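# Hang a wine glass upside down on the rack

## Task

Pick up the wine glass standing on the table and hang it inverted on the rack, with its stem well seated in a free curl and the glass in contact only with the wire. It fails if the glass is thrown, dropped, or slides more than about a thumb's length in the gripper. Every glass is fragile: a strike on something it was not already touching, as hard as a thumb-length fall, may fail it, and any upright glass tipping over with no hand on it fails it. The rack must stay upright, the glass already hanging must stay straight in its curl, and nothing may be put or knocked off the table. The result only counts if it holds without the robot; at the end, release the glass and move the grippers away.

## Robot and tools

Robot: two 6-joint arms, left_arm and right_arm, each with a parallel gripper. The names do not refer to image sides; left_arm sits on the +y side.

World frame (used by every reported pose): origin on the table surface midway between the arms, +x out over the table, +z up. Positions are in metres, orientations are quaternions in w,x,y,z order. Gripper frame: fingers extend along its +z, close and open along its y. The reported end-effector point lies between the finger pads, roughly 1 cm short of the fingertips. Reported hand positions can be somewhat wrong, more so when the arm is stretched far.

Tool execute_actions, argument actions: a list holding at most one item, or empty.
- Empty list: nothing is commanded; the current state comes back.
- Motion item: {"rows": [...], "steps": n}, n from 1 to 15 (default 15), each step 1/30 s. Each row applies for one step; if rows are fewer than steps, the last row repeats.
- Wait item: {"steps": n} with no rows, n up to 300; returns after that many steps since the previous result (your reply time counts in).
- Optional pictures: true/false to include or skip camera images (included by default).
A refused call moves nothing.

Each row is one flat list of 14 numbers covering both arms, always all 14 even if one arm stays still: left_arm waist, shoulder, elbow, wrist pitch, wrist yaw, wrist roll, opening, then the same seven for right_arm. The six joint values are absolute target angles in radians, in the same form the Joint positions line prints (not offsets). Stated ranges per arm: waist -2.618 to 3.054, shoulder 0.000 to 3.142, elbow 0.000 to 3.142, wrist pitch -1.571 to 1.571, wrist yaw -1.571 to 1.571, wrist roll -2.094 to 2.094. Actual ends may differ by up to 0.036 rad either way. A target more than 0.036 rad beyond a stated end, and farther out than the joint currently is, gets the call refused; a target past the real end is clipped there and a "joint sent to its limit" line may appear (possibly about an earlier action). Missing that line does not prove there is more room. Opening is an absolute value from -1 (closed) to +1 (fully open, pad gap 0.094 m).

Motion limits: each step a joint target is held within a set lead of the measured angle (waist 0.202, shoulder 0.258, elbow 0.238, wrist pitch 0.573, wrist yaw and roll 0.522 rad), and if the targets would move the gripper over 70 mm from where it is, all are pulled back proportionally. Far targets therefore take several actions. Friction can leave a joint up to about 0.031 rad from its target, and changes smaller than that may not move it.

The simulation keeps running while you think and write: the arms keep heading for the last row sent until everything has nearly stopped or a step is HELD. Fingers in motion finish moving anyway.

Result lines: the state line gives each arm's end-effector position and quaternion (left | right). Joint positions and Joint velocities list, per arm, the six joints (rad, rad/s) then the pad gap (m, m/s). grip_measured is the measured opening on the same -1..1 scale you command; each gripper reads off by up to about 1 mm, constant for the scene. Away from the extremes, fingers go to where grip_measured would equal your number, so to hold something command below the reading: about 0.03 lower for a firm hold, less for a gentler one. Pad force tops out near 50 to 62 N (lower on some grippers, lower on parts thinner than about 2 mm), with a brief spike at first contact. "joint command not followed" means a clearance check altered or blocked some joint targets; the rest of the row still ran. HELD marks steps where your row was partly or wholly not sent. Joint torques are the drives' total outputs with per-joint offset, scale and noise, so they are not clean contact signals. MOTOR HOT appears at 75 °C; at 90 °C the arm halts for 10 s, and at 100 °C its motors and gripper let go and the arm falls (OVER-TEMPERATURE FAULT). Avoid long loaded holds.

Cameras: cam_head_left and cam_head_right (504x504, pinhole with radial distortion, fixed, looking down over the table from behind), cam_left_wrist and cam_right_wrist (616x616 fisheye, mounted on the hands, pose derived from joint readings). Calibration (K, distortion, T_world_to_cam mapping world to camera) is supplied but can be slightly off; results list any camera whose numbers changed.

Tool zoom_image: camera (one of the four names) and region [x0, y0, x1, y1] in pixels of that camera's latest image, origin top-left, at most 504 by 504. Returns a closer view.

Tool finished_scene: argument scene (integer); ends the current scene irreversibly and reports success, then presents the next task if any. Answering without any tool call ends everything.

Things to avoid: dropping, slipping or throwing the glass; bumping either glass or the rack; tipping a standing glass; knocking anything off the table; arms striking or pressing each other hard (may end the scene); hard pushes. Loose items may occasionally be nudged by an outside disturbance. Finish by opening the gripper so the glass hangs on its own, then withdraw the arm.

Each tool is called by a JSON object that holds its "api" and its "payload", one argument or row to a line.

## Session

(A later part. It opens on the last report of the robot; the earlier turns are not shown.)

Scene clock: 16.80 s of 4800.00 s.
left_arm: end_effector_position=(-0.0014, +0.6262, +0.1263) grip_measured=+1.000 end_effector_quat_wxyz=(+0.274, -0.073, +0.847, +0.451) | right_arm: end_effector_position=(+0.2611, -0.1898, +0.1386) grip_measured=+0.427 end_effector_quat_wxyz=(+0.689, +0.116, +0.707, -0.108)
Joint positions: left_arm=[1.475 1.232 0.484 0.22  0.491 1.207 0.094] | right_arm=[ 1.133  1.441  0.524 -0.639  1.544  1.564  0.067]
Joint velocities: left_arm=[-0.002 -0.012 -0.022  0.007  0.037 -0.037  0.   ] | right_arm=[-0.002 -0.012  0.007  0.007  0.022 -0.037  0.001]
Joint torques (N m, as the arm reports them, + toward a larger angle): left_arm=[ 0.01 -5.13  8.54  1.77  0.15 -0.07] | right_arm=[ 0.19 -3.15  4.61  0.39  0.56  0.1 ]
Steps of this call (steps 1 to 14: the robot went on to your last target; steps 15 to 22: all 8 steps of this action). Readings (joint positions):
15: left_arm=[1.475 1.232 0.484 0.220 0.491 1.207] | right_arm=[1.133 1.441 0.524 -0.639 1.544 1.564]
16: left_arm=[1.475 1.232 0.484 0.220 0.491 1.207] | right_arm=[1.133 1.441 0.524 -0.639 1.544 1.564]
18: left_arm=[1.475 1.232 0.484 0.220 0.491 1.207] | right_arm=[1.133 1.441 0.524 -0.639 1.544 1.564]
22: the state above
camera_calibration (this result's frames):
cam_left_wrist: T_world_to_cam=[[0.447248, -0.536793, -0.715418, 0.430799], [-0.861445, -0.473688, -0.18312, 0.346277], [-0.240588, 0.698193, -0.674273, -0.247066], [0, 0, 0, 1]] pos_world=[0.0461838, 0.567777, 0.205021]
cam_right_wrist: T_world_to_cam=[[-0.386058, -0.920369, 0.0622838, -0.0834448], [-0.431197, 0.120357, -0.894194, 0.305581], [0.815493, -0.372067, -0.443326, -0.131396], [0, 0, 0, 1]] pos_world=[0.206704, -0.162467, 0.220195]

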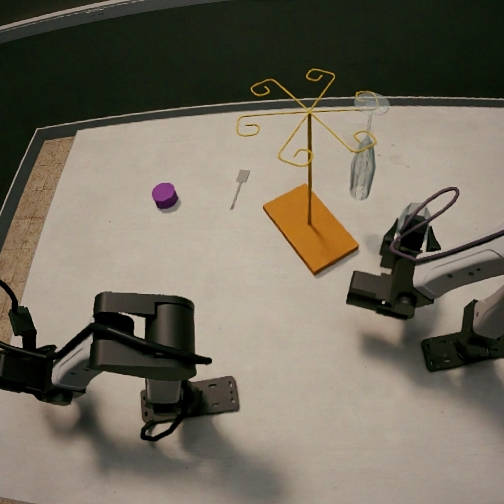

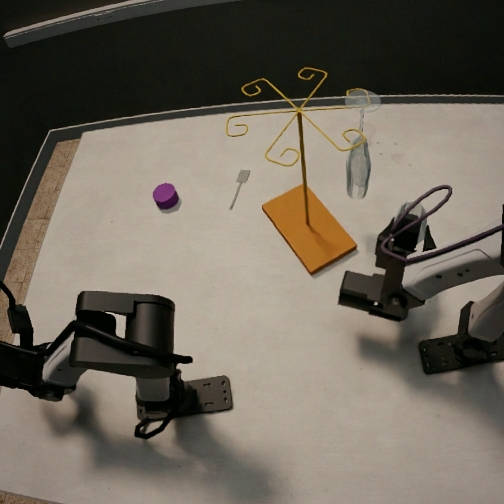

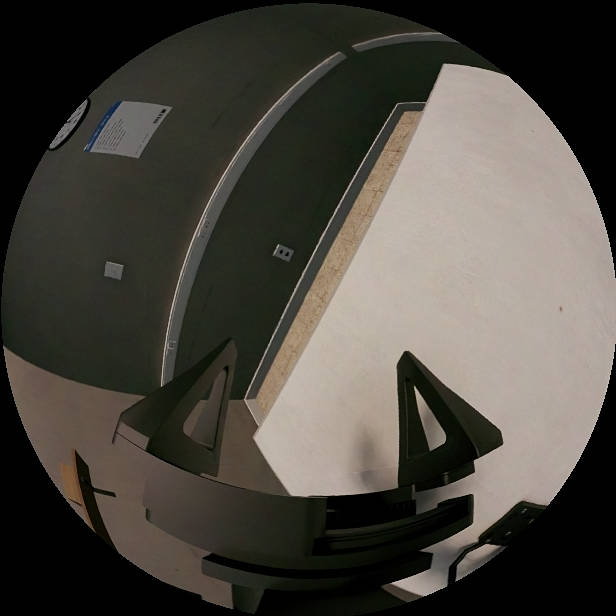

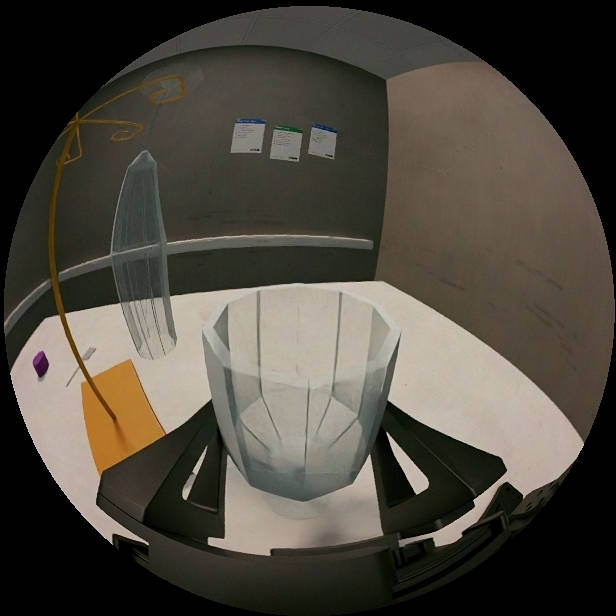

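{"api": "execute_actions", "payload": {
  "actions": [
    {"rows":[[1.475,1.232,0.484,0.22,0.491,1.207,1,1.14,1.40,0.56,-0.70,1.55,1.57,0.39],[1.475,1.232,0.484,0.22,0.491,1.207,1,1.14,1.36,0.61,-0.78,1.55,1.57,0.39],[1.475,1.232,0.484,0.22,0.491,1.207,1,1.16,1.32,0.66,-0.87,1.55,1.57,0.39],[1.475,1.232,0.484,0.22,0.491,1.207,1,1.2,1.29,0.72,-0.96,1.55,1.57,0.39],[1.475,1.232,0.484,0.22,0.491,1.207,1,1.25,1.27,0.79,-1.05,1.55,1.57,0.39],[1.475,1.232,0.484,0.22,0.491,1.207,1,1.3,1.26,0.85,-1.13,1.55,1.57,0.39],[1.475,1.232,0.484,0.22,0.491,1.207,1,1.35,1.26,0.9,-1.2,1.55,1.57,0.39],[1.475,1.232,0.484,0.22,0.491,1.207,1,1.4,1.26,0.94,-1.25,1.55,1.57,0.39],[1.475,1.232,0.484,0.22,0.491,1.207,1,1.45,1.26,0.97,-1.28,1.55,1.57,0.39]],"steps":15}
  ],
  "pictures": false
}}

{"api": "execute_actions", "payload": {
  "actions": [
    {"rows":[[1.475,1.232,0.484,0.22,0.491,1.207,1,1.45,1.26,0.97,-1.28,1.55,1.3,0.39],[1.475,1.232,0.484,0.22,0.491,1.207,1,1.45,1.26,0.97,-1.28,1.55,1.1,0.39],[1.475,1.232,0.484,0.22,0.491,1.207,1,1.45,1.26,0.97,-1.28,1.55,0.9,0.39],[1.475,1.232,0.484,0.22,0.491,1.207,1,1.45,1.26,0.97,-1.28,1.55,0.7,0.39],[1.475,1.232,0.484,0.22,0.491,1.207,1,1.45,1.26,0.97,-1.28,1.55,0.5,0.39],[1.475,1.232,0.484,0.22,0.491,1.207,1,1.45,1.26,0.97,-1.28,1.55,0.3,0.39],[1.475,1.232,0.484,0.22,0.491,1.207,1,1.45,1.26,0.97,-1.28,1.55,0.1,0.39],[1.475,1.232,0.484,0.22,0.491,1.207,1,1.45,1.26,0.97,-1.28,1.55,-0.1,0.39],[1.475,1.232,0.484,0.22,0.491,1.207,1,1.45,1.26,0.97,-1.28,1.55,-0.3,0.39],[1.475,1.232,0.484,0.22,0.491,1.207,1,1.45,1.26,0.97,-1.28,1.55,-0.5,0.39],[1.475,1.232,0.484,0.22,0.491,1.207,1,1.45,1.26,0.97,-1.28,1.55,-0.7,0.39],[1.475,1.232,0.484,0.22,0.491,1.207,1,1.45,1.26,0.97,-1.28,1.55,-0.9,0.39],[1.475,1.232,0.484,0.22,0.491,1.207,1,1.45,1.26,0.97,-1.28,1.55,-1.1,0.39],[1.475,1.232,0.484,0.22,0.491,1.207,1,1.45,1.26,0.97,-1.28,1.55,-1.3,0.39],[1.475,1.232,0.484,0.22,0.491,1.207,1,1.45,1.26,0.97,-1.28,1.55,-1.59,0.39]],"steps":15}
  ],
  "pictures": false
}}

{"api": "execute_actions", "payload": {
  "actions": [
    {"steps":8}
  ]
}}

Scene clock: 19.53 s of 4800.00 s.
left_arm: end_effector_position=(-0.0014, +0.6262, +0.1263) grip_measured=+1.000 end_effector_quat_wxyz=(+0.274, -0.073, +0.847, +0.451) | right_arm: end_effector_position=(+0.2123, -0.1115, +0.2659) grip_measured=+0.427 end_effector_quat_wxyz=(+0.691, +0.022, +0.722, +0.023)
Joint positions: left_arm=[1.475 1.232 0.484 0.22  0.491 1.207 0.094] | right_arm=[ 1.451  1.271  0.958 -1.19   1.526  1.567  0.067]
Joint velocities: left_arm=[-0.007  0.002  0.002 -0.007 -0.007  0.022  0.   ] | right_arm=[-0.012 -0.002 -0.002 -0.52  -0.081  0.081 -0.   ]
Joint torques (N m, as the arm reports them, + toward a larger angle): left_arm=[ 0.   -5.12  8.54  1.77  0.15 -0.07] | right_arm=[-0.35 -4.71  8.47  0.15  0.74  0.04]
Steps of this call (steps 1 to 15: the robot went on to your last target; steps 16 to 67: nothing new was sent; steps 68 to 82: all 15 steps of this action). Readings (joint positions):
68: left_arm=[1.475 1.232 0.484 0.220 0.491 1.207] | right_arm=[1.133 1.439 0.524 -0.643 1.543 1.564]
69: left_arm=[1.475 1.232 0.484 0.220 0.491 1.207] | right_arm=[1.133 1.429 0.531 -0.666 1.535 1.565]
71: left_arm=[1.475 1.232 0.484 0.220 0.491 1.207] | right_arm=[1.147 1.383 0.583 -0.759 1.515 1.565]
75: left_arm=[1.475 1.232 0.484 0.220 0.491 1.207] | right_arm=[1.300 1.299 0.818 -0.980 1.511 1.567]
82: the state above

Scene clock: 20.03 s of 4800.00 s.
left_arm: end_effector_position=(-0.0014, +0.6262, +0.1263) grip_measured=+1.000 end_effector_quat_wxyz=(+0.274, -0.073, +0.847, +0.451) | right_arm: end_effector_position=(+0.2123, -0.1169, +0.2648) grip_measured=+0.427 end_effector_quat_wxyz=(+0.531, -0.461, +0.559, -0.439)
Joint positions: left_arm=[1.475 1.232 0.484 0.22  0.491 1.207 0.094] | right_arm=[ 1.451  1.271  0.958 -1.256  1.52   0.189  0.067]
Joint velocities: left_arm=[-0.012 -0.007  0.002  0.037 -0.081  0.022  0.   ] | right_arm=[ 0.002 -0.007  0.007 -0.066 -0.037 -2.762  0.001]
Joint torques (N m, as the arm reports them, + toward a larger angle): left_arm=[ 0.01 -5.13  8.54  1.77  0.15 -0.07] | right_arm=[-0.35 -4.72  8.43  0.07  0.74  0.02]
Steps of this call (steps 1 to 15: all 15 steps of this action). Readings (joint positions):
1: left_arm=[1.475 1.232 0.484 0.220 0.491 1.207] | right_arm=[1.451 1.271 0.958 -1.204 1.526 1.530]
2: left_arm=[1.475 1.232 0.484 0.220 0.491 1.207] | right_arm=[1.451 1.271 0.958 -1.215 1.525 1.456]
4: left_arm=[1.475 1.232 0.484 0.220 0.491 1.207] | right_arm=[1.451 1.271 0.958 -1.232 1.523 1.263]
8: left_arm=[1.475 1.232 0.484 0.220 0.491 1.207] | right_arm=[1.451 1.271 0.958 -1.249 1.522 0.872]
15: the state above

Scene clock: 20.30 s of 4800.00 s.
left_arm: end_effector_position=(-0.0014, +0.6262, +0.1263) grip_measured=+1.000 end_effector_quat_wxyz=(+0.274, -0.073, +0.847, +0.451) | right_arm: end_effector_position=(+0.2122, -0.1171, +0.2644) grip_measured=+0.427 end_effector_quat_wxyz=(-0.324, +0.640, -0.342, +0.607)
Joint positions: left_arm=[1.475 1.232 0.484 0.22  0.491 1.207 0.094] | right_arm=[ 1.451  1.271  0.958 -1.26   1.518 -0.589  0.067]
Joint velocities: left_arm=[ 0.012 -0.017  0.007 -0.051 -0.022 -0.022  0.   ] | right_arm=[ 0.012 -0.012  0.002 -0.007  0.051 -2.864 -0.   ]
Joint torques (N m, as the arm reports them, + toward a larger angle): left_arm=[ 0.02 -5.13  8.53  1.77  0.15 -0.07] | right_arm=[-0.42 -4.65  8.31  0.07  0.75  0.01]
Steps of this call (steps 1 to 8: the robot went on to your last target). Readings (joint positions):
1: left_arm=[1.475 1.232 0.484 0.220 0.491 1.207] | right_arm=[1.451 1.271 0.958 -1.257 1.520 0.092]
2: left_arm=[1.475 1.232 0.484 0.220 0.491 1.207] | right_arm=[1.451 1.271 0.958 -1.258 1.520 -0.005]
4: left_arm=[1.475 1.232 0.484 0.220 0.491 1.207] | right_arm=[1.451 1.271 0.958 -1.258 1.519 -0.199]
8: the state above
camera_calibration (this result's frames):
cam_left_wrist: T_world_to_cam=[[0.447248, -0.536793, -0.715418, 0.430799], [-0.861445, -0.473688, -0.18312, 0.346277], [-0.240588, 0.698193, -0.674273, -0.247066], [0, 0, 0, 1]] pos_world=[0.0461838, 0.567777, 0.205021]
cam_right_wrist: T_world_to_cam=[[-0.038687, 0.610084, 0.791392, -0.130421], [-0.39536, -0.736703, 0.548597, -0.101232], [0.917711, -0.291661, 0.269703, -0.209573], [0, 0, 0, 1]] pos_world=[0.147259, -0.0561341, 0.215272]

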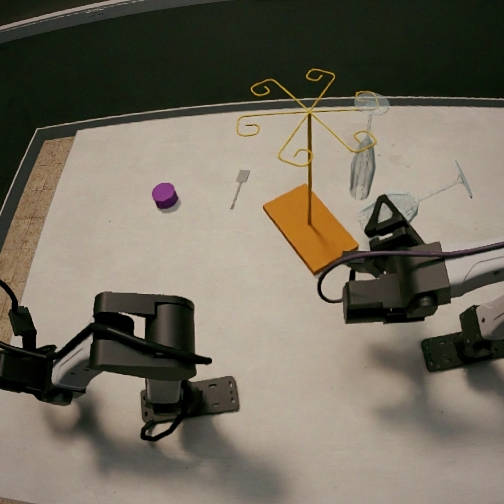

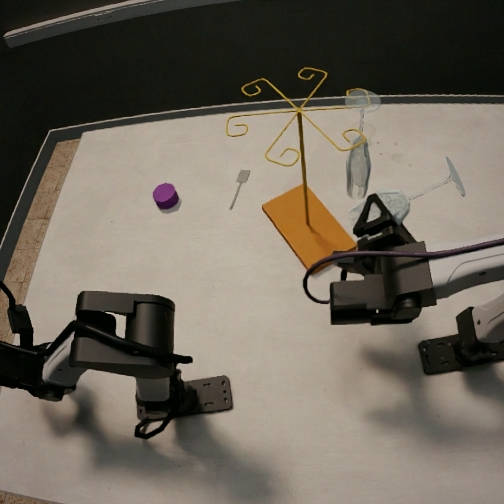

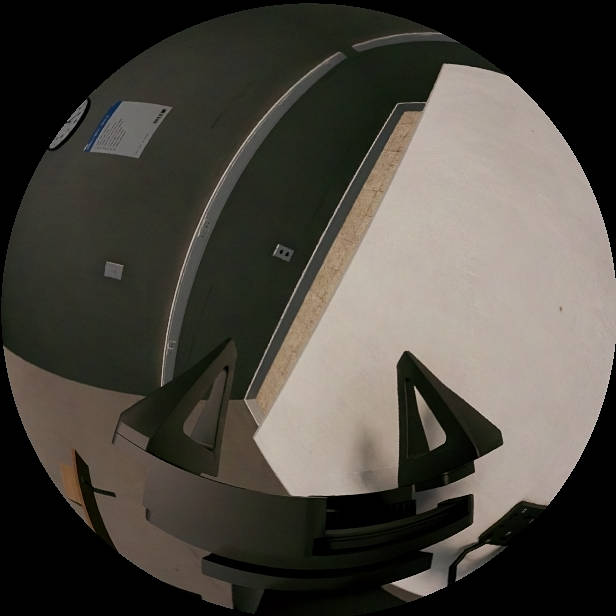

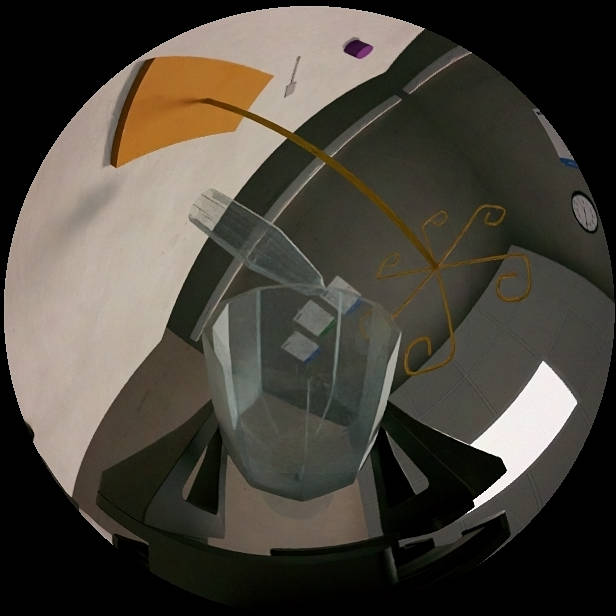

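{"api": "execute_actions", "payload": {
  "actions": [
    {"rows":[[1.475,1.232,0.484,0.22,0.491,1.207,1,1.45,1.33,1.02,-1.27,1.55,-1.59,0.39],[1.475,1.232,0.484,0.22,0.491,1.207,1,1.45,1.40,1.08,-1.26,1.55,-1.59,0.39],[1.475,1.232,0.484,0.22,0.491,1.207,1,1.44,1.47,1.14,-1.25,1.55,-1.59,0.39],[1.475,1.232,0.484,0.22,0.491,1.207,1,1.44,1.54,1.20,-1.23,1.55,-1.59,0.39],[1.475,1.232,0.484,0.22,0.491,1.207,1,1.43,1.61,1.26,-1.22,1.55,-1.59,0.39],[1.475,1.232,0.484,0.22,0.491,1.207,1,1.43,1.68,1.32,-1.21,1.55,-1.59,0.39],[1.475,1.232,0.484,0.22,0.491,1.207,1,1.42,1.73,1.37,-1.2,1.55,-1.59,0.39],[1.475,1.232,0.484,0.22,0.491,1.207,1,1.42,1.76,1.41,-1.2,1.55,-1.59,0.39]],"steps":15}
  ]
}}

{"api": "zoom_image", "payload": {
  "camera": "cam_head_left",
  "region": [240,60,400,220]
}}

Scene clock: 23.07 s of 4800.00 s.
left_arm: end_effector_position=(-0.0014, +0.6262, +0.1263) grip_measured=+1.000 end_effector_quat_wxyz=(+0.274, -0.073, +0.847, +0.451) | right_arm: end_effector_position=(+0.2193, +0.0051, +0.2483) grip_measured=+0.428 end_effector_quat_wxyz=(+0.025, +0.726, +0.008, +0.687)
Joint positions: left_arm=[1.475 1.232 0.484 0.22  0.491 1.207 0.094] | right_arm=[ 1.428  1.774  1.373 -1.203  1.515 -1.586  0.067]
Joint velocities: left_arm=[-0.007  0.002 -0.012 -0.007 -0.007 -0.037  0.   ] | right_arm=[-0.022 -0.002  0.081  0.066  0.066  0.022  0.   ]
Joint torques (N m, as the arm reports them, + toward a larger angle): left_arm=[ 0.01 -5.14  8.54  1.77  0.15 -0.07] | right_arm=[-0.83 -9.77 10.11  0.13  0.77 -0.04]
Steps of this call (steps 1 to 45: the robot went on to your last target; steps 46 to 68: nothing new was sent; steps 69 to 83: all 15 steps of this action). Readings (joint positions):
69: left_arm=[1.475 1.232 0.484 0.220 0.491 1.207] | right_arm=[1.451 1.277 0.962 -1.267 1.517 -1.582]
70: left_arm=[1.475 1.232 0.484 0.220 0.491 1.207] | right_arm=[1.451 1.298 0.982 -1.276 1.515 -1.583]
72: left_arm=[1.475 1.232 0.484 0.220 0.491 1.207] | right_arm=[1.448 1.397 1.072 -1.282 1.515 -1.584]
76: left_arm=[1.475 1.232 0.484 0.220 0.491 1.207] | right_arm=[1.435 1.671 1.309 -1.243 1.522 -1.586]
83: the state above
camera_calibration (this result's frames):
cam_left_wrist: T_world_to_cam=[[0.447248, -0.536793, -0.715418, 0.430799], [-0.861445, -0.473688, -0.18312, 0.346277], [-0.240588, 0.698193, -0.674273, -0.247066], [0, 0, 0, 1]] pos_world=[0.0461838, 0.567777, 0.205021]
cam_right_wrist: T_world_to_cam=[[-0.0626302, 0.991921, -0.110318, 0.0351956], [-0.370628, 0.0795153, 0.925371, -0.102645], [0.926667, 0.0988433, 0.362654, -0.203109], [0, 0, 0, 1]] pos_world=[0.152376, -0.00667351, 0.172525]

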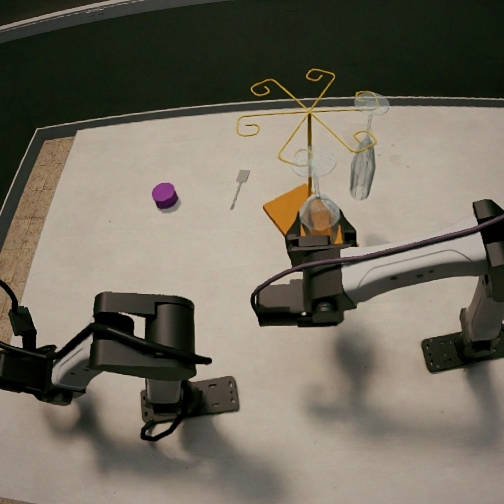

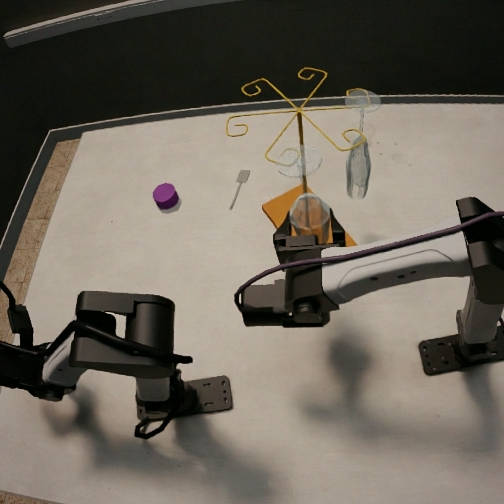

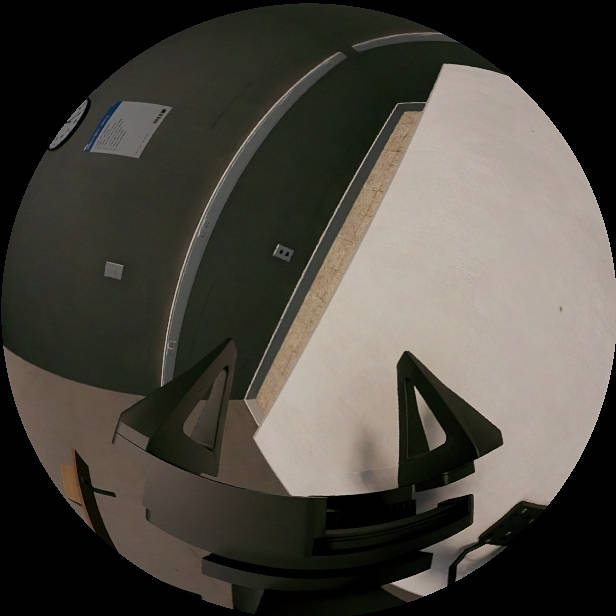

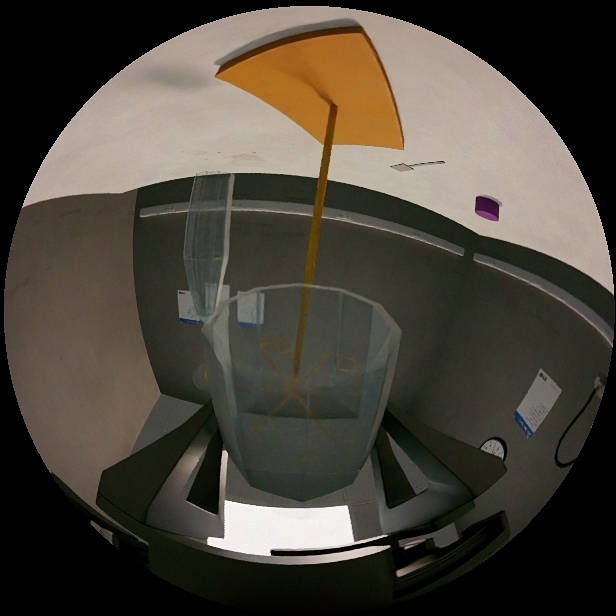

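Region (240, 60, 400, 220) of cam_head_left's 504x504 image, scaled by 3.150, with more detail than that image has.

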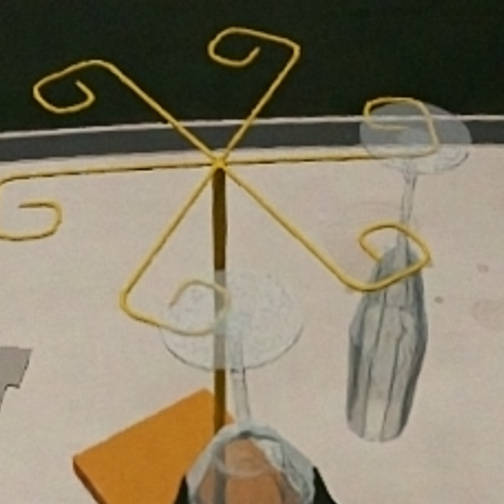

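{"api": "execute_actions", "payload": {
  "actions": [
    {"rows":[[1.475,1.232,0.484,0.22,0.491,1.207,1,1.40,1.76,1.41,-1.2,1.55,-1.7,0.39]],"steps":10}
  ]
}}

{"api": "zoom_image", "payload": {
  "camera": "cam_head_left",
  "region": [240,60,400,220]
}}

Scene clock: 24.60 s of 4800.00 s.
left_arm: end_effector_position=(-0.0014, +0.6262, +0.1263) grip_measured=+1.000 end_effector_quat_wxyz=(+0.274, -0.073, +0.847, +0.451) | right_arm: end_effector_position=(+0.2269, +0.0010, +0.2489) grip_measured=+0.428 end_effector_quat_wxyz=(+0.064, +0.726, +0.032, +0.684)
Joint positions: left_arm=[1.475 1.232 0.484 0.22  0.491 1.207 0.094] | right_arm=[ 1.404  1.774  1.375 -1.203  1.516 -1.678  0.067]
Joint velocities: left_arm=[-0.002  0.012  0.012 -0.066 -0.022 -0.066  0.   ] | right_arm=[-0.017  0.007 -0.012 -0.022  0.037 -0.051  0.   ]
Joint torques (N m, as the arm reports them, + toward a larger angle): left_arm=[ 0.02 -5.13  8.55  1.76  0.15 -0.08] | right_arm=[-0.64 -9.86 10.22  0.11  0.74 -0.16]
Steps of this call (steps 1 to 15: the robot went on to your last target; steps 16 to 36: nothing new was sent; steps 37 to 46: all 10 steps of this action). Readings (joint positions):
37: left_arm=[1.475 1.232 0.484 0.220 0.491 1.207] | right_arm=[1.425 1.774 1.375 -1.203 1.515 -1.601]
38: left_arm=[1.475 1.232 0.484 0.220 0.491 1.207] | right_arm=[1.422 1.774 1.375 -1.203 1.515 -1.619]
40: left_arm=[1.475 1.232 0.484 0.220 0.491 1.207] | right_arm=[1.411 1.774 1.375 -1.203 1.515 -1.646]
44: left_arm=[1.475 1.232 0.484 0.220 0.491 1.207] | right_arm=[1.404 1.774 1.375 -1.203 1.515 -1.673]
46: the state above
camera_calibration (this result's frames):
cam_left_wrist: T_world_to_cam=[[0.447248, -0.536793, -0.715418, 0.430799], [-0.861445, -0.473688, -0.18312, 0.346277], [-0.240588, 0.698193, -0.674273, -0.247066], [0, 0, 0, 1]] pos_world=[0.0461838, 0.567777, 0.205021]
cam_right_wrist: T_world_to_cam=[[-0.0444285, 0.97904, -0.198762, 0.0577051], [-0.365591, 0.169224, 0.915263, -0.0988192], [0.929715, 0.113329, 0.35041, -0.207584], [0, 0, 0, 1]] pos_world=[0.15943, -0.0162477, 0.174655]

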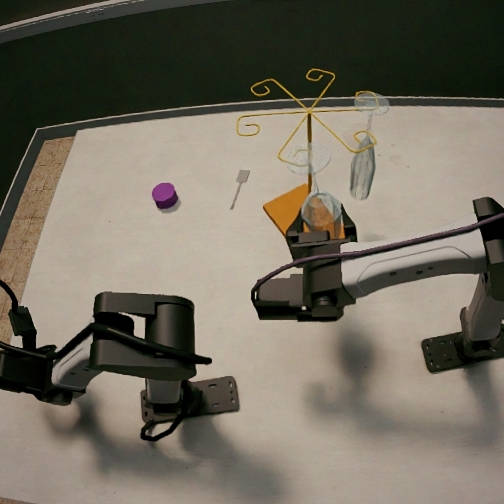

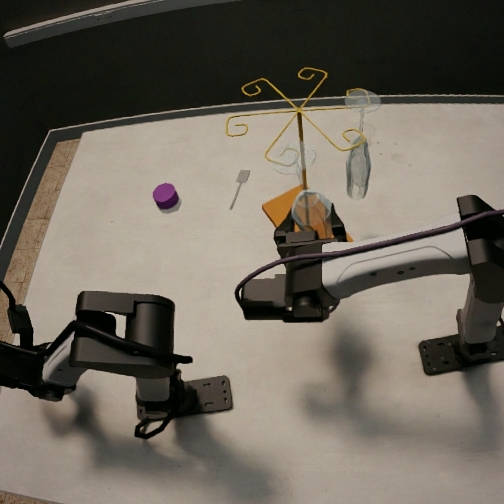

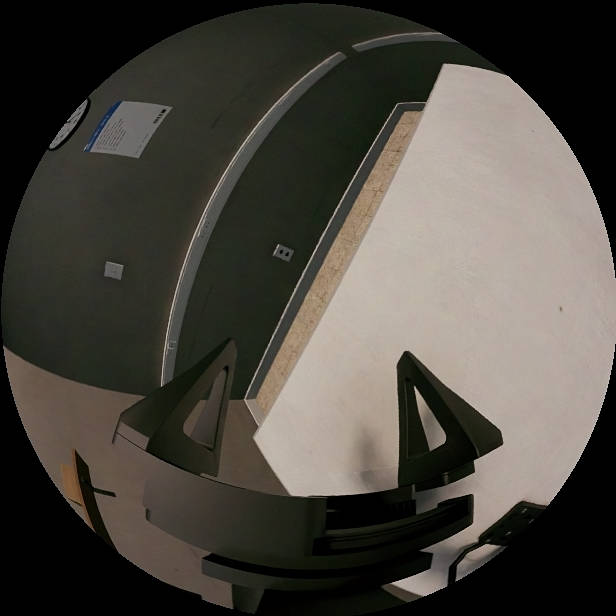

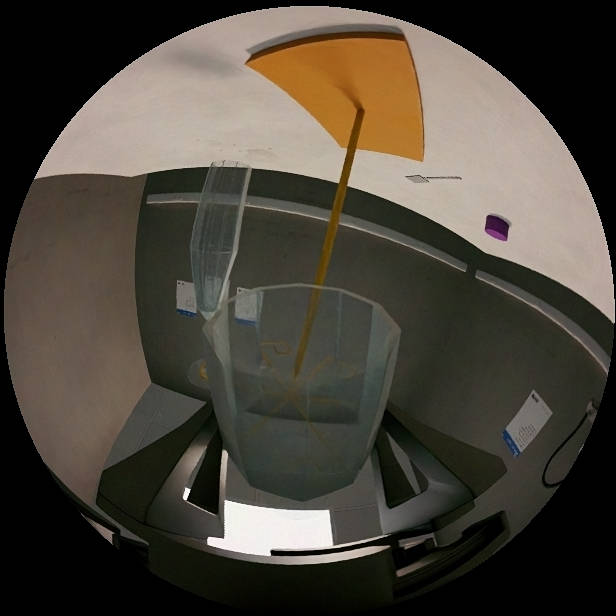

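Region (240, 60, 400, 220) of cam_head_left's 504x504 image, scaled by 3.150, with more detail than that image has.

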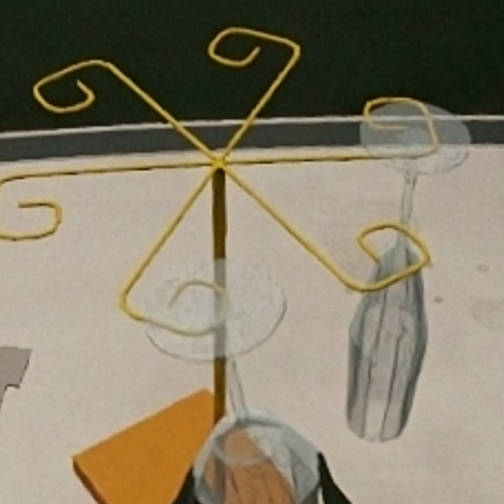

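{"api": "execute_actions", "payload": {
  "actions": [
    {"rows":[[1.475,1.232,0.484,0.22,0.491,1.207,1,1.40,1.76,1.41,-1.2,1.55,-1.6,0.39],[1.475,1.232,0.484,0.22,0.491,1.207,1,1.40,1.76,1.41,-1.2,1.55,-1.53,0.39],[1.475,1.232,0.484,0.22,0.491,1.207,1,1.40,1.76,1.41,-1.2,1.55,-1.46,0.39]],"steps":12}
  ]
}}

{"api": "zoom_image", "payload": {
  "camera": "cam_head_left",
  "region": [240,60,400,220]
}}

Scene clock: 25.80 s of 4800.00 s.
left_arm: end_effector_position=(-0.0014, +0.6262, +0.1263) grip_measured=+1.000 end_effector_quat_wxyz=(+0.274, -0.073, +0.847, +0.451) | right_arm: end_effector_position=(+0.2269, +0.0010, +0.2489) grip_measured=+0.428 end_effector_quat_wxyz=(-0.001, +0.725, -0.037, +0.687)
Joint positions: left_arm=[1.475 1.232 0.484 0.22  0.491 1.207 0.094] | right_arm=[ 1.404  1.774  1.375 -1.203  1.516 -1.488  0.067]
Joint velocities: left_arm=[-0.017  0.012 -0.027 -0.051  0.022 -0.081  0.   ] | right_arm=[ 0.002  0.012 -0.027  0.022  0.066  0.11  -0.001]
Joint torques (N m, as the arm reports them, + toward a larger angle): left_arm=[ 0.01 -5.13  8.54  1.76  0.15 -0.08] | right_arm=[-0.62 -9.8  10.21  0.14  0.78  0.11]
Steps of this call (steps 1 to 15: the robot went on to your last target; steps 16 to 24: nothing new was sent; steps 25 to 36: all 12 steps of this action). Readings (joint positions):
25: left_arm=[1.475 1.232 0.484 0.220 0.491 1.207] | right_arm=[1.404 1.774 1.375 -1.203 1.516 -1.676]
26: left_arm=[1.475 1.232 0.484 0.220 0.491 1.207] | right_arm=[1.404 1.774 1.375 -1.203 1.516 -1.652]
28: left_arm=[1.475 1.232 0.484 0.220 0.491 1.207] | right_arm=[1.404 1.774 1.375 -1.203 1.516 -1.589]
32: left_arm=[1.475 1.232 0.484 0.220 0.491 1.207] | right_arm=[1.404 1.774 1.375 -1.203 1.516 -1.517]
36: the state above
camera_calibration (this result's frames):
cam_left_wrist: T_world_to_cam=[[0.447248, -0.536793, -0.715418, 0.430799], [-0.861445, -0.473688, -0.18312, 0.346277], [-0.240588, 0.698193, -0.674273, -0.247066], [0, 0, 0, 1]] pos_world=[0.0461838, 0.567777, 0.205021]
cam_right_wrist: T_world_to_cam=[[-0.0330999, 0.99939, -0.0111336, 0.0084175], [-0.373226, -0.00202594, 0.927738, -0.100022], [0.92715, 0.0348634, 0.373066, -0.212563], [0, 0, 0, 1]] pos_world=[0.160025, -0.00120434, 0.172188]

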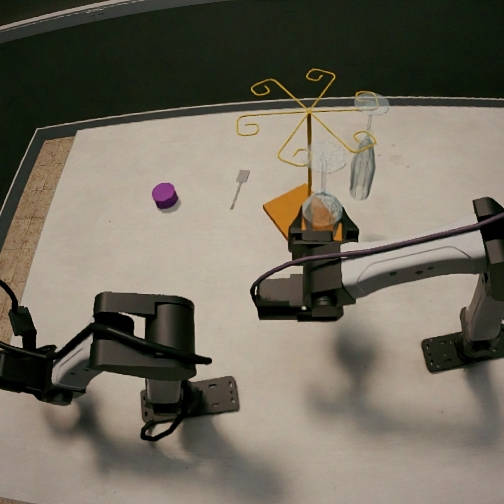

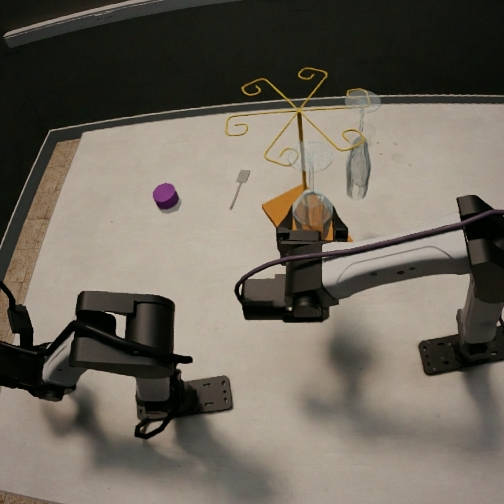

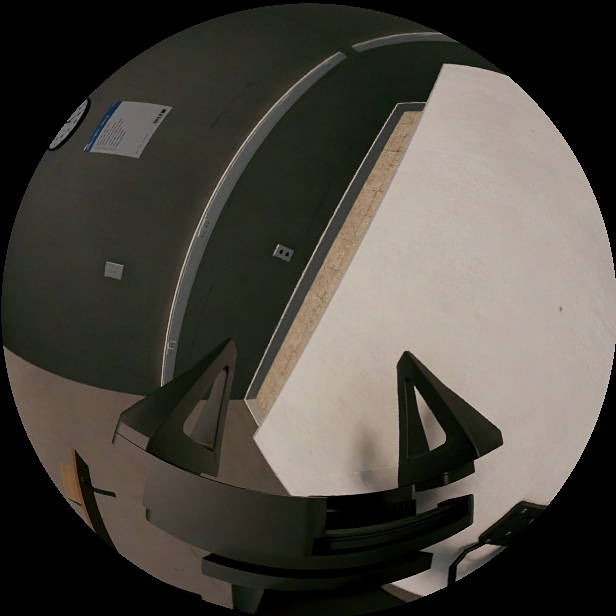

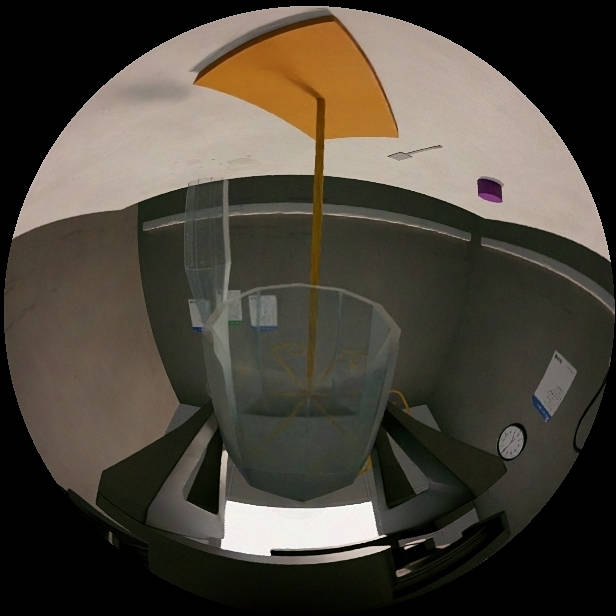

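Region (240, 60, 400, 220) of cam_head_left's 504x504 image, scaled by 3.150, with more detail than that image has.

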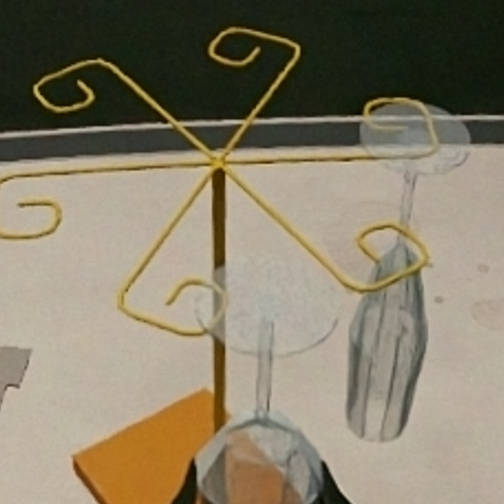

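{"api": "execute_actions", "payload": {
  "actions": [
    {"rows":[[1.475,1.232,0.484,0.22,0.491,1.207,1,1.36,1.78,1.44,-1.21,1.55,-1.46,0.39],[1.475,1.232,0.484,0.22,0.491,1.207,1,1.34,1.80,1.47,-1.21,1.55,-1.46,0.39],[1.475,1.232,0.484,0.22,0.491,1.207,1,1.32,1.82,1.495,-1.22,1.55,-1.46,0.39],[1.475,1.232,0.484,0.22,0.491,1.207,1,1.30,1.84,1.52,-1.22,1.55,-1.46,0.39],[1.475,1.232,0.484,0.22,0.491,1.207,1,1.28,1.86,1.545,-1.23,1.55,-1.46,0.39],[1.475,1.232,0.484,0.22,0.491,1.207,1,1.26,1.88,1.57,-1.23,1.55,-1.46,0.39],[1.475,1.232,0.484,0.22,0.491,1.207,1,1.24,1.895,1.59,-1.24,1.55,-1.46,0.39],[1.475,1.232,0.484,0.22,0.491,1.207,1,1.22,1.91,1.61,-1.24,1.55,-1.46,0.39],[1.475,1.232,0.484,0.22,0.491,1.207,1,1.2,1.925,1.63,-1.245,1.55,-1.46,0.39]],"steps":15}
  ]
}}

{"api": "zoom_image", "payload": {
  "camera": "cam_head_left",
  "region": [240,60,400,220]
}}

Scene clock: 29.63 s of 4800.00 s.
left_arm: end_effector_position=(-0.0014, +0.6262, +0.1263) grip_measured=+1.000 end_effector_quat_wxyz=(+0.274, -0.073, +0.847, +0.451) | right_arm: end_effector_position=(+0.2991, -0.0022, +0.2554) grip_measured=+0.428 end_effector_quat_wxyz=(+0.045, +0.713, -0.137, +0.686)
Joint positions: left_arm=[1.475 1.232 0.484 0.22  0.491 1.207 0.094] | right_arm=[ 1.194  1.923  1.593 -1.221  1.517 -1.466  0.067]
Joint velocities: left_arm=[-0.002 -0.017 -0.017  0.022 -0.007  0.022  0.   ] | right_arm=[ 0.022  0.007 -0.007  0.022  0.007 -0.066 -0.001]
Joint torques (N m, as the arm reports them, + toward a larger angle): left_arm=[ 0.01 -5.14  8.54  1.77  0.15 -0.08] | right_arm=[ 0.   -9.91 10.69  0.02  0.78  0.11]
Steps of this call (steps 1 to 30: the robot went on to your last target; steps 31 to 100: nothing new was sent; steps 101 to 115: all 15 steps of this action). Readings (joint positions):
101: left_arm=[1.475 1.232 0.484 0.220 0.491 1.207] | right_arm=[1.401 1.774 1.379 -1.204 1.515 -1.468]
102: left_arm=[1.475 1.232 0.484 0.220 0.491 1.207] | right_arm=[1.391 1.779 1.393 -1.207 1.513 -1.468]
104: left_arm=[1.475 1.232 0.484 0.220 0.491 1.207] | right_arm=[1.354 1.801 1.442 -1.209 1.514 -1.468]
108: left_arm=[1.475 1.232 0.484 0.220 0.491 1.207] | right_arm=[1.261 1.869 1.547 -1.213 1.516 -1.466]
115: the state above
camera_calibration (this result's frames):
cam_left_wrist: T_world_to_cam=[[0.447248, -0.536793, -0.715418, 0.430799], [-0.861445, -0.473688, -0.18312, 0.346277], [-0.240588, 0.698193, -0.674273, -0.247066], [0, 0, 0, 1]] pos_world=[0.0461838, 0.567777, 0.205021]
cam_right_wrist: T_world_to_cam=[[0.177217, 0.982304, 0.0606071, -0.0671661], [-0.383037, 0.0121151, 0.923654, -0.0751379], [0.906574, -0.186902, 0.378405, -0.277542], [0, 0, 0, 1]] pos_world=[0.234735, 0.0150146, 0.178496]

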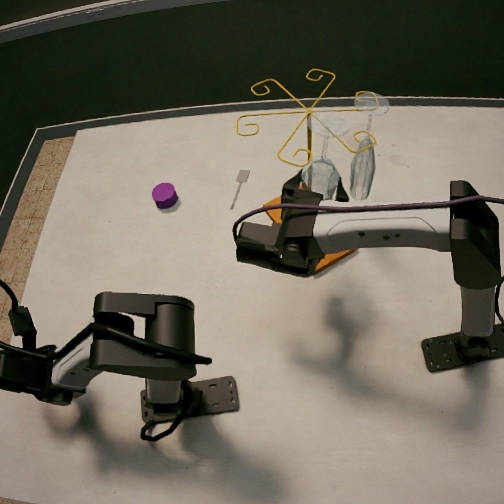

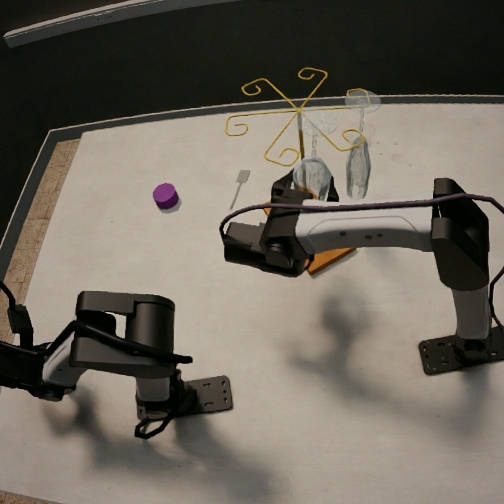

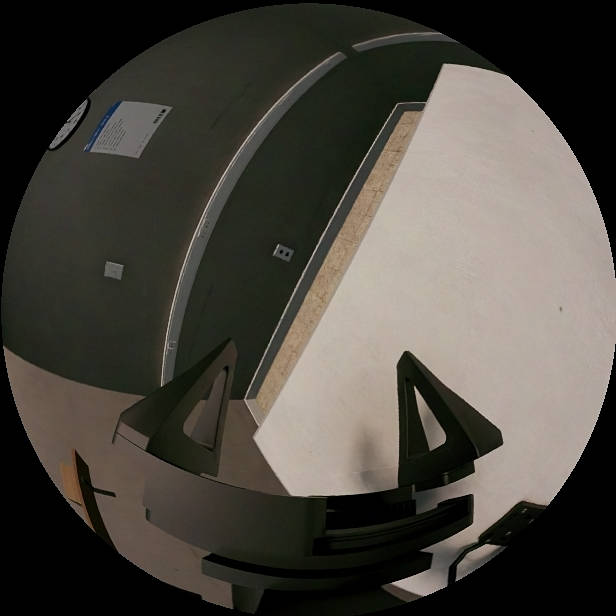

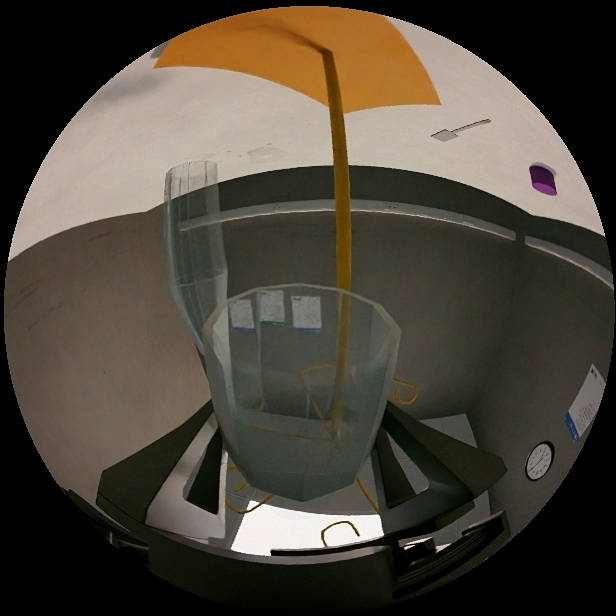

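Region (240, 60, 400, 220) of cam_head_left's 504x504 image, scaled by 3.150, with more detail than that image has.

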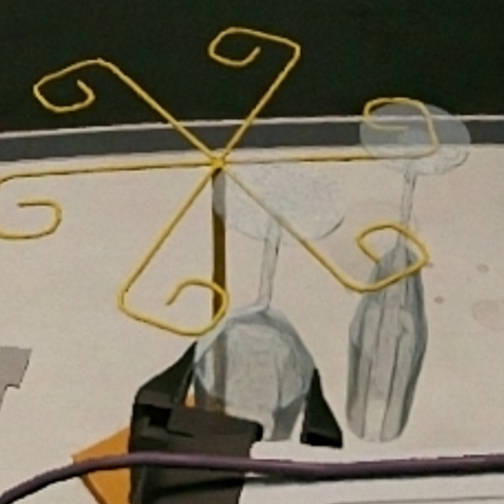

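{"api": "execute_actions", "payload": {
  "actions": [
    {"rows":[[1.475,1.232,0.484,0.22,0.491,1.207,1,1.22,1.94,1.65,-1.25,1.55,-1.5,0.39],[1.475,1.232,0.484,0.22,0.491,1.207,1,1.23,1.96,1.68,-1.255,1.55,-1.52,0.39],[1.475,1.232,0.484,0.22,0.491,1.207,1,1.24,1.98,1.71,-1.26,1.55,-1.54,0.39],[1.475,1.232,0.484,0.22,0.491,1.207,1,1.245,2.0,1.74,-1.27,1.55,-1.54,0.39],[1.475,1.232,0.484,0.22,0.491,1.207,1,1.25,2.02,1.765,-1.28,1.55,-1.54,0.39],[1.475,1.232,0.484,0.22,0.491,1.207,1,1.255,2.04,1.79,-1.29,1.55,-1.54,0.39],[1.475,1.232,0.484,0.22,0.491,1.207,1,1.255,2.055,1.805,-1.3,1.55,-1.54,0.39]],"steps":15}
  ]
}}

{"api": "zoom_image", "payload": {
  "camera": "cam_head_left",
  "region": [240,60,400,220]
}}

Scene clock: 32.00 s of 4800.00 s.
left_arm: end_effector_position=(-0.0014, +0.6262, +0.1263) grip_measured=+1.000 end_effector_quat_wxyz=(+0.274, -0.073, +0.847, +0.451) | right_arm: end_effector_position=(+0.2854, +0.0447, +0.2525) grip_measured=+0.428 end_effector_quat_wxyz=(+0.049, +0.720, -0.089, +0.686)
Joint positions: left_arm=[1.475 1.232 0.484 0.22  0.491 1.207 0.094] | right_arm=[ 1.257  2.055  1.77  -1.275  1.517 -1.529  0.067]
Joint velocities: left_arm=[-0.012 -0.012 -0.007  0.022 -0.051  0.007  0.   ] | right_arm=[-0.012  0.002 -0.002 -0.11  -0.037 -0.037 -0.001]
Joint torques (N m, as the arm reports them, + toward a larger angle): left_arm=[ 0.01 -5.13  8.54  1.77  0.15 -0.07] | right_arm=[ -0.42 -11.33  10.46  -0.02   0.77  -0.07]
Steps of this call (steps 1 to 15: the robot went on to your last target; steps 16 to 56: nothing new was sent; steps 57 to 71: all 15 steps of this action). Readings (joint positions):
57: left_arm=[1.475 1.232 0.484 0.220 0.491 1.207] | right_arm=[1.196 1.924 1.596 -1.230 1.516 -1.470]
58: left_arm=[1.475 1.232 0.484 0.220 0.491 1.207] | right_arm=[1.200 1.930 1.609 -1.237 1.516 -1.477]
60: left_arm=[1.475 1.232 0.484 0.220 0.491 1.207] | right_arm=[1.215 1.957 1.658 -1.247 1.515 -1.496]
64: left_arm=[1.475 1.232 0.484 0.220 0.491 1.207] | right_arm=[1.250 2.028 1.759 -1.256 1.517 -1.517]
71: the state above
camera_calibration (this result's frames):
cam_left_wrist: T_world_to_cam=[[0.447248, -0.536793, -0.715418, 0.430799], [-0.861445, -0.473688, -0.18312, 0.346277], [-0.240588, 0.698193, -0.674273, -0.247066], [0, 0, 0, 1]] pos_world=[0.0461838, 0.567777, 0.205021]
cam_right_wrist: T_world_to_cam=[[0.112047, 0.993635, -0.0115752, -0.0743346], [-0.370894, 0.052625, 0.927183, -0.0844305], [0.921891, -0.0995954, 0.374429, -0.262485], [0, 0, 0, 1]] pos_world=[0.218997, 0.0521623, 0.175704]

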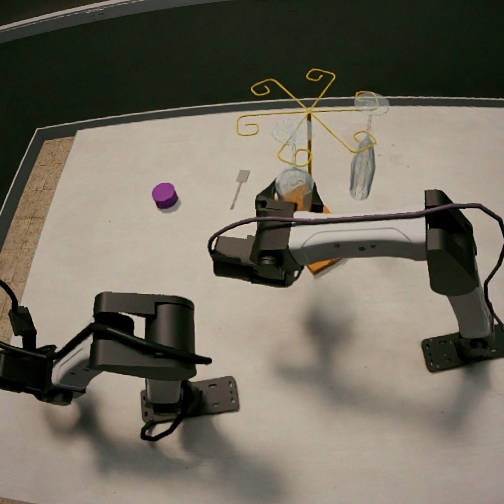

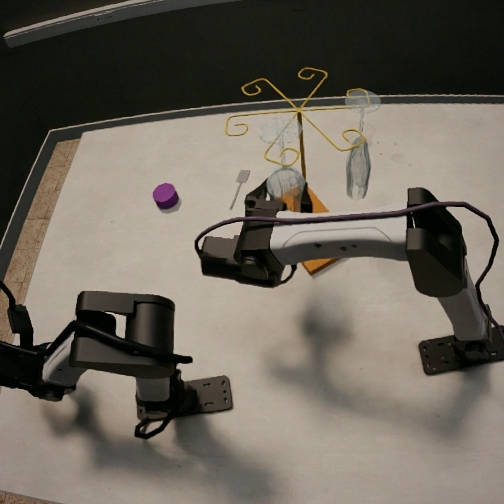

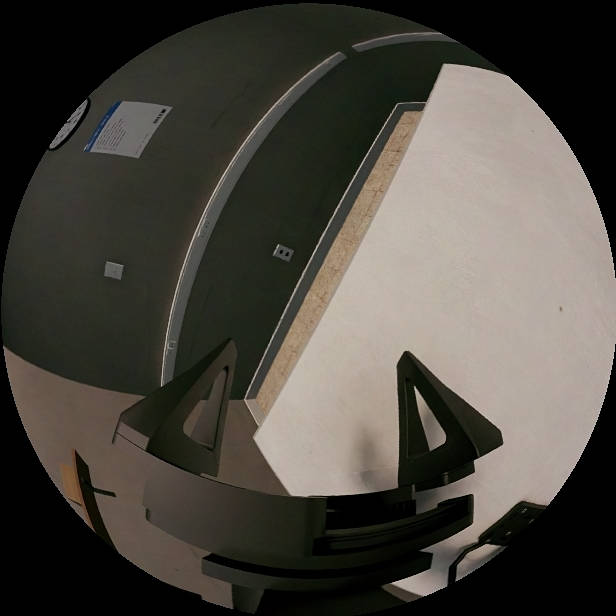

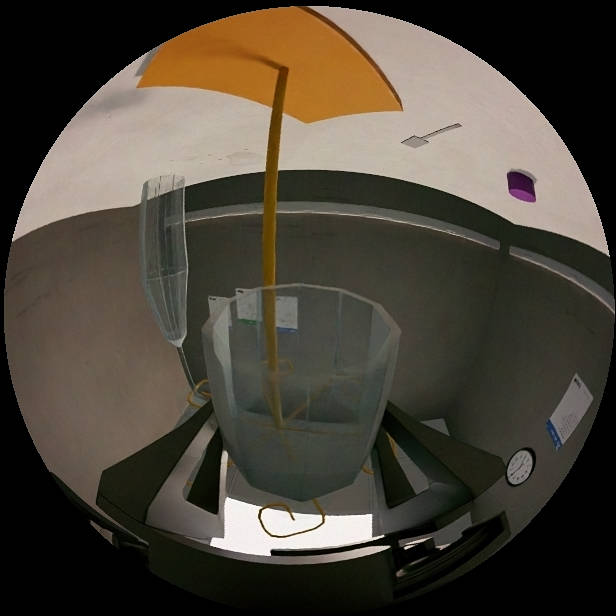

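Region (240, 60, 400, 220) of cam_head_left's 504x504 image, scaled by 3.150, with more detail than that image has.

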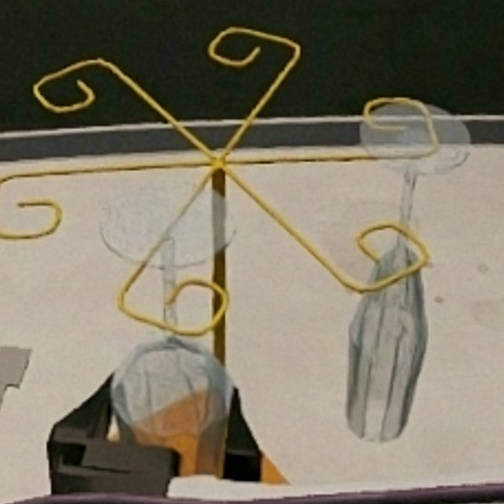

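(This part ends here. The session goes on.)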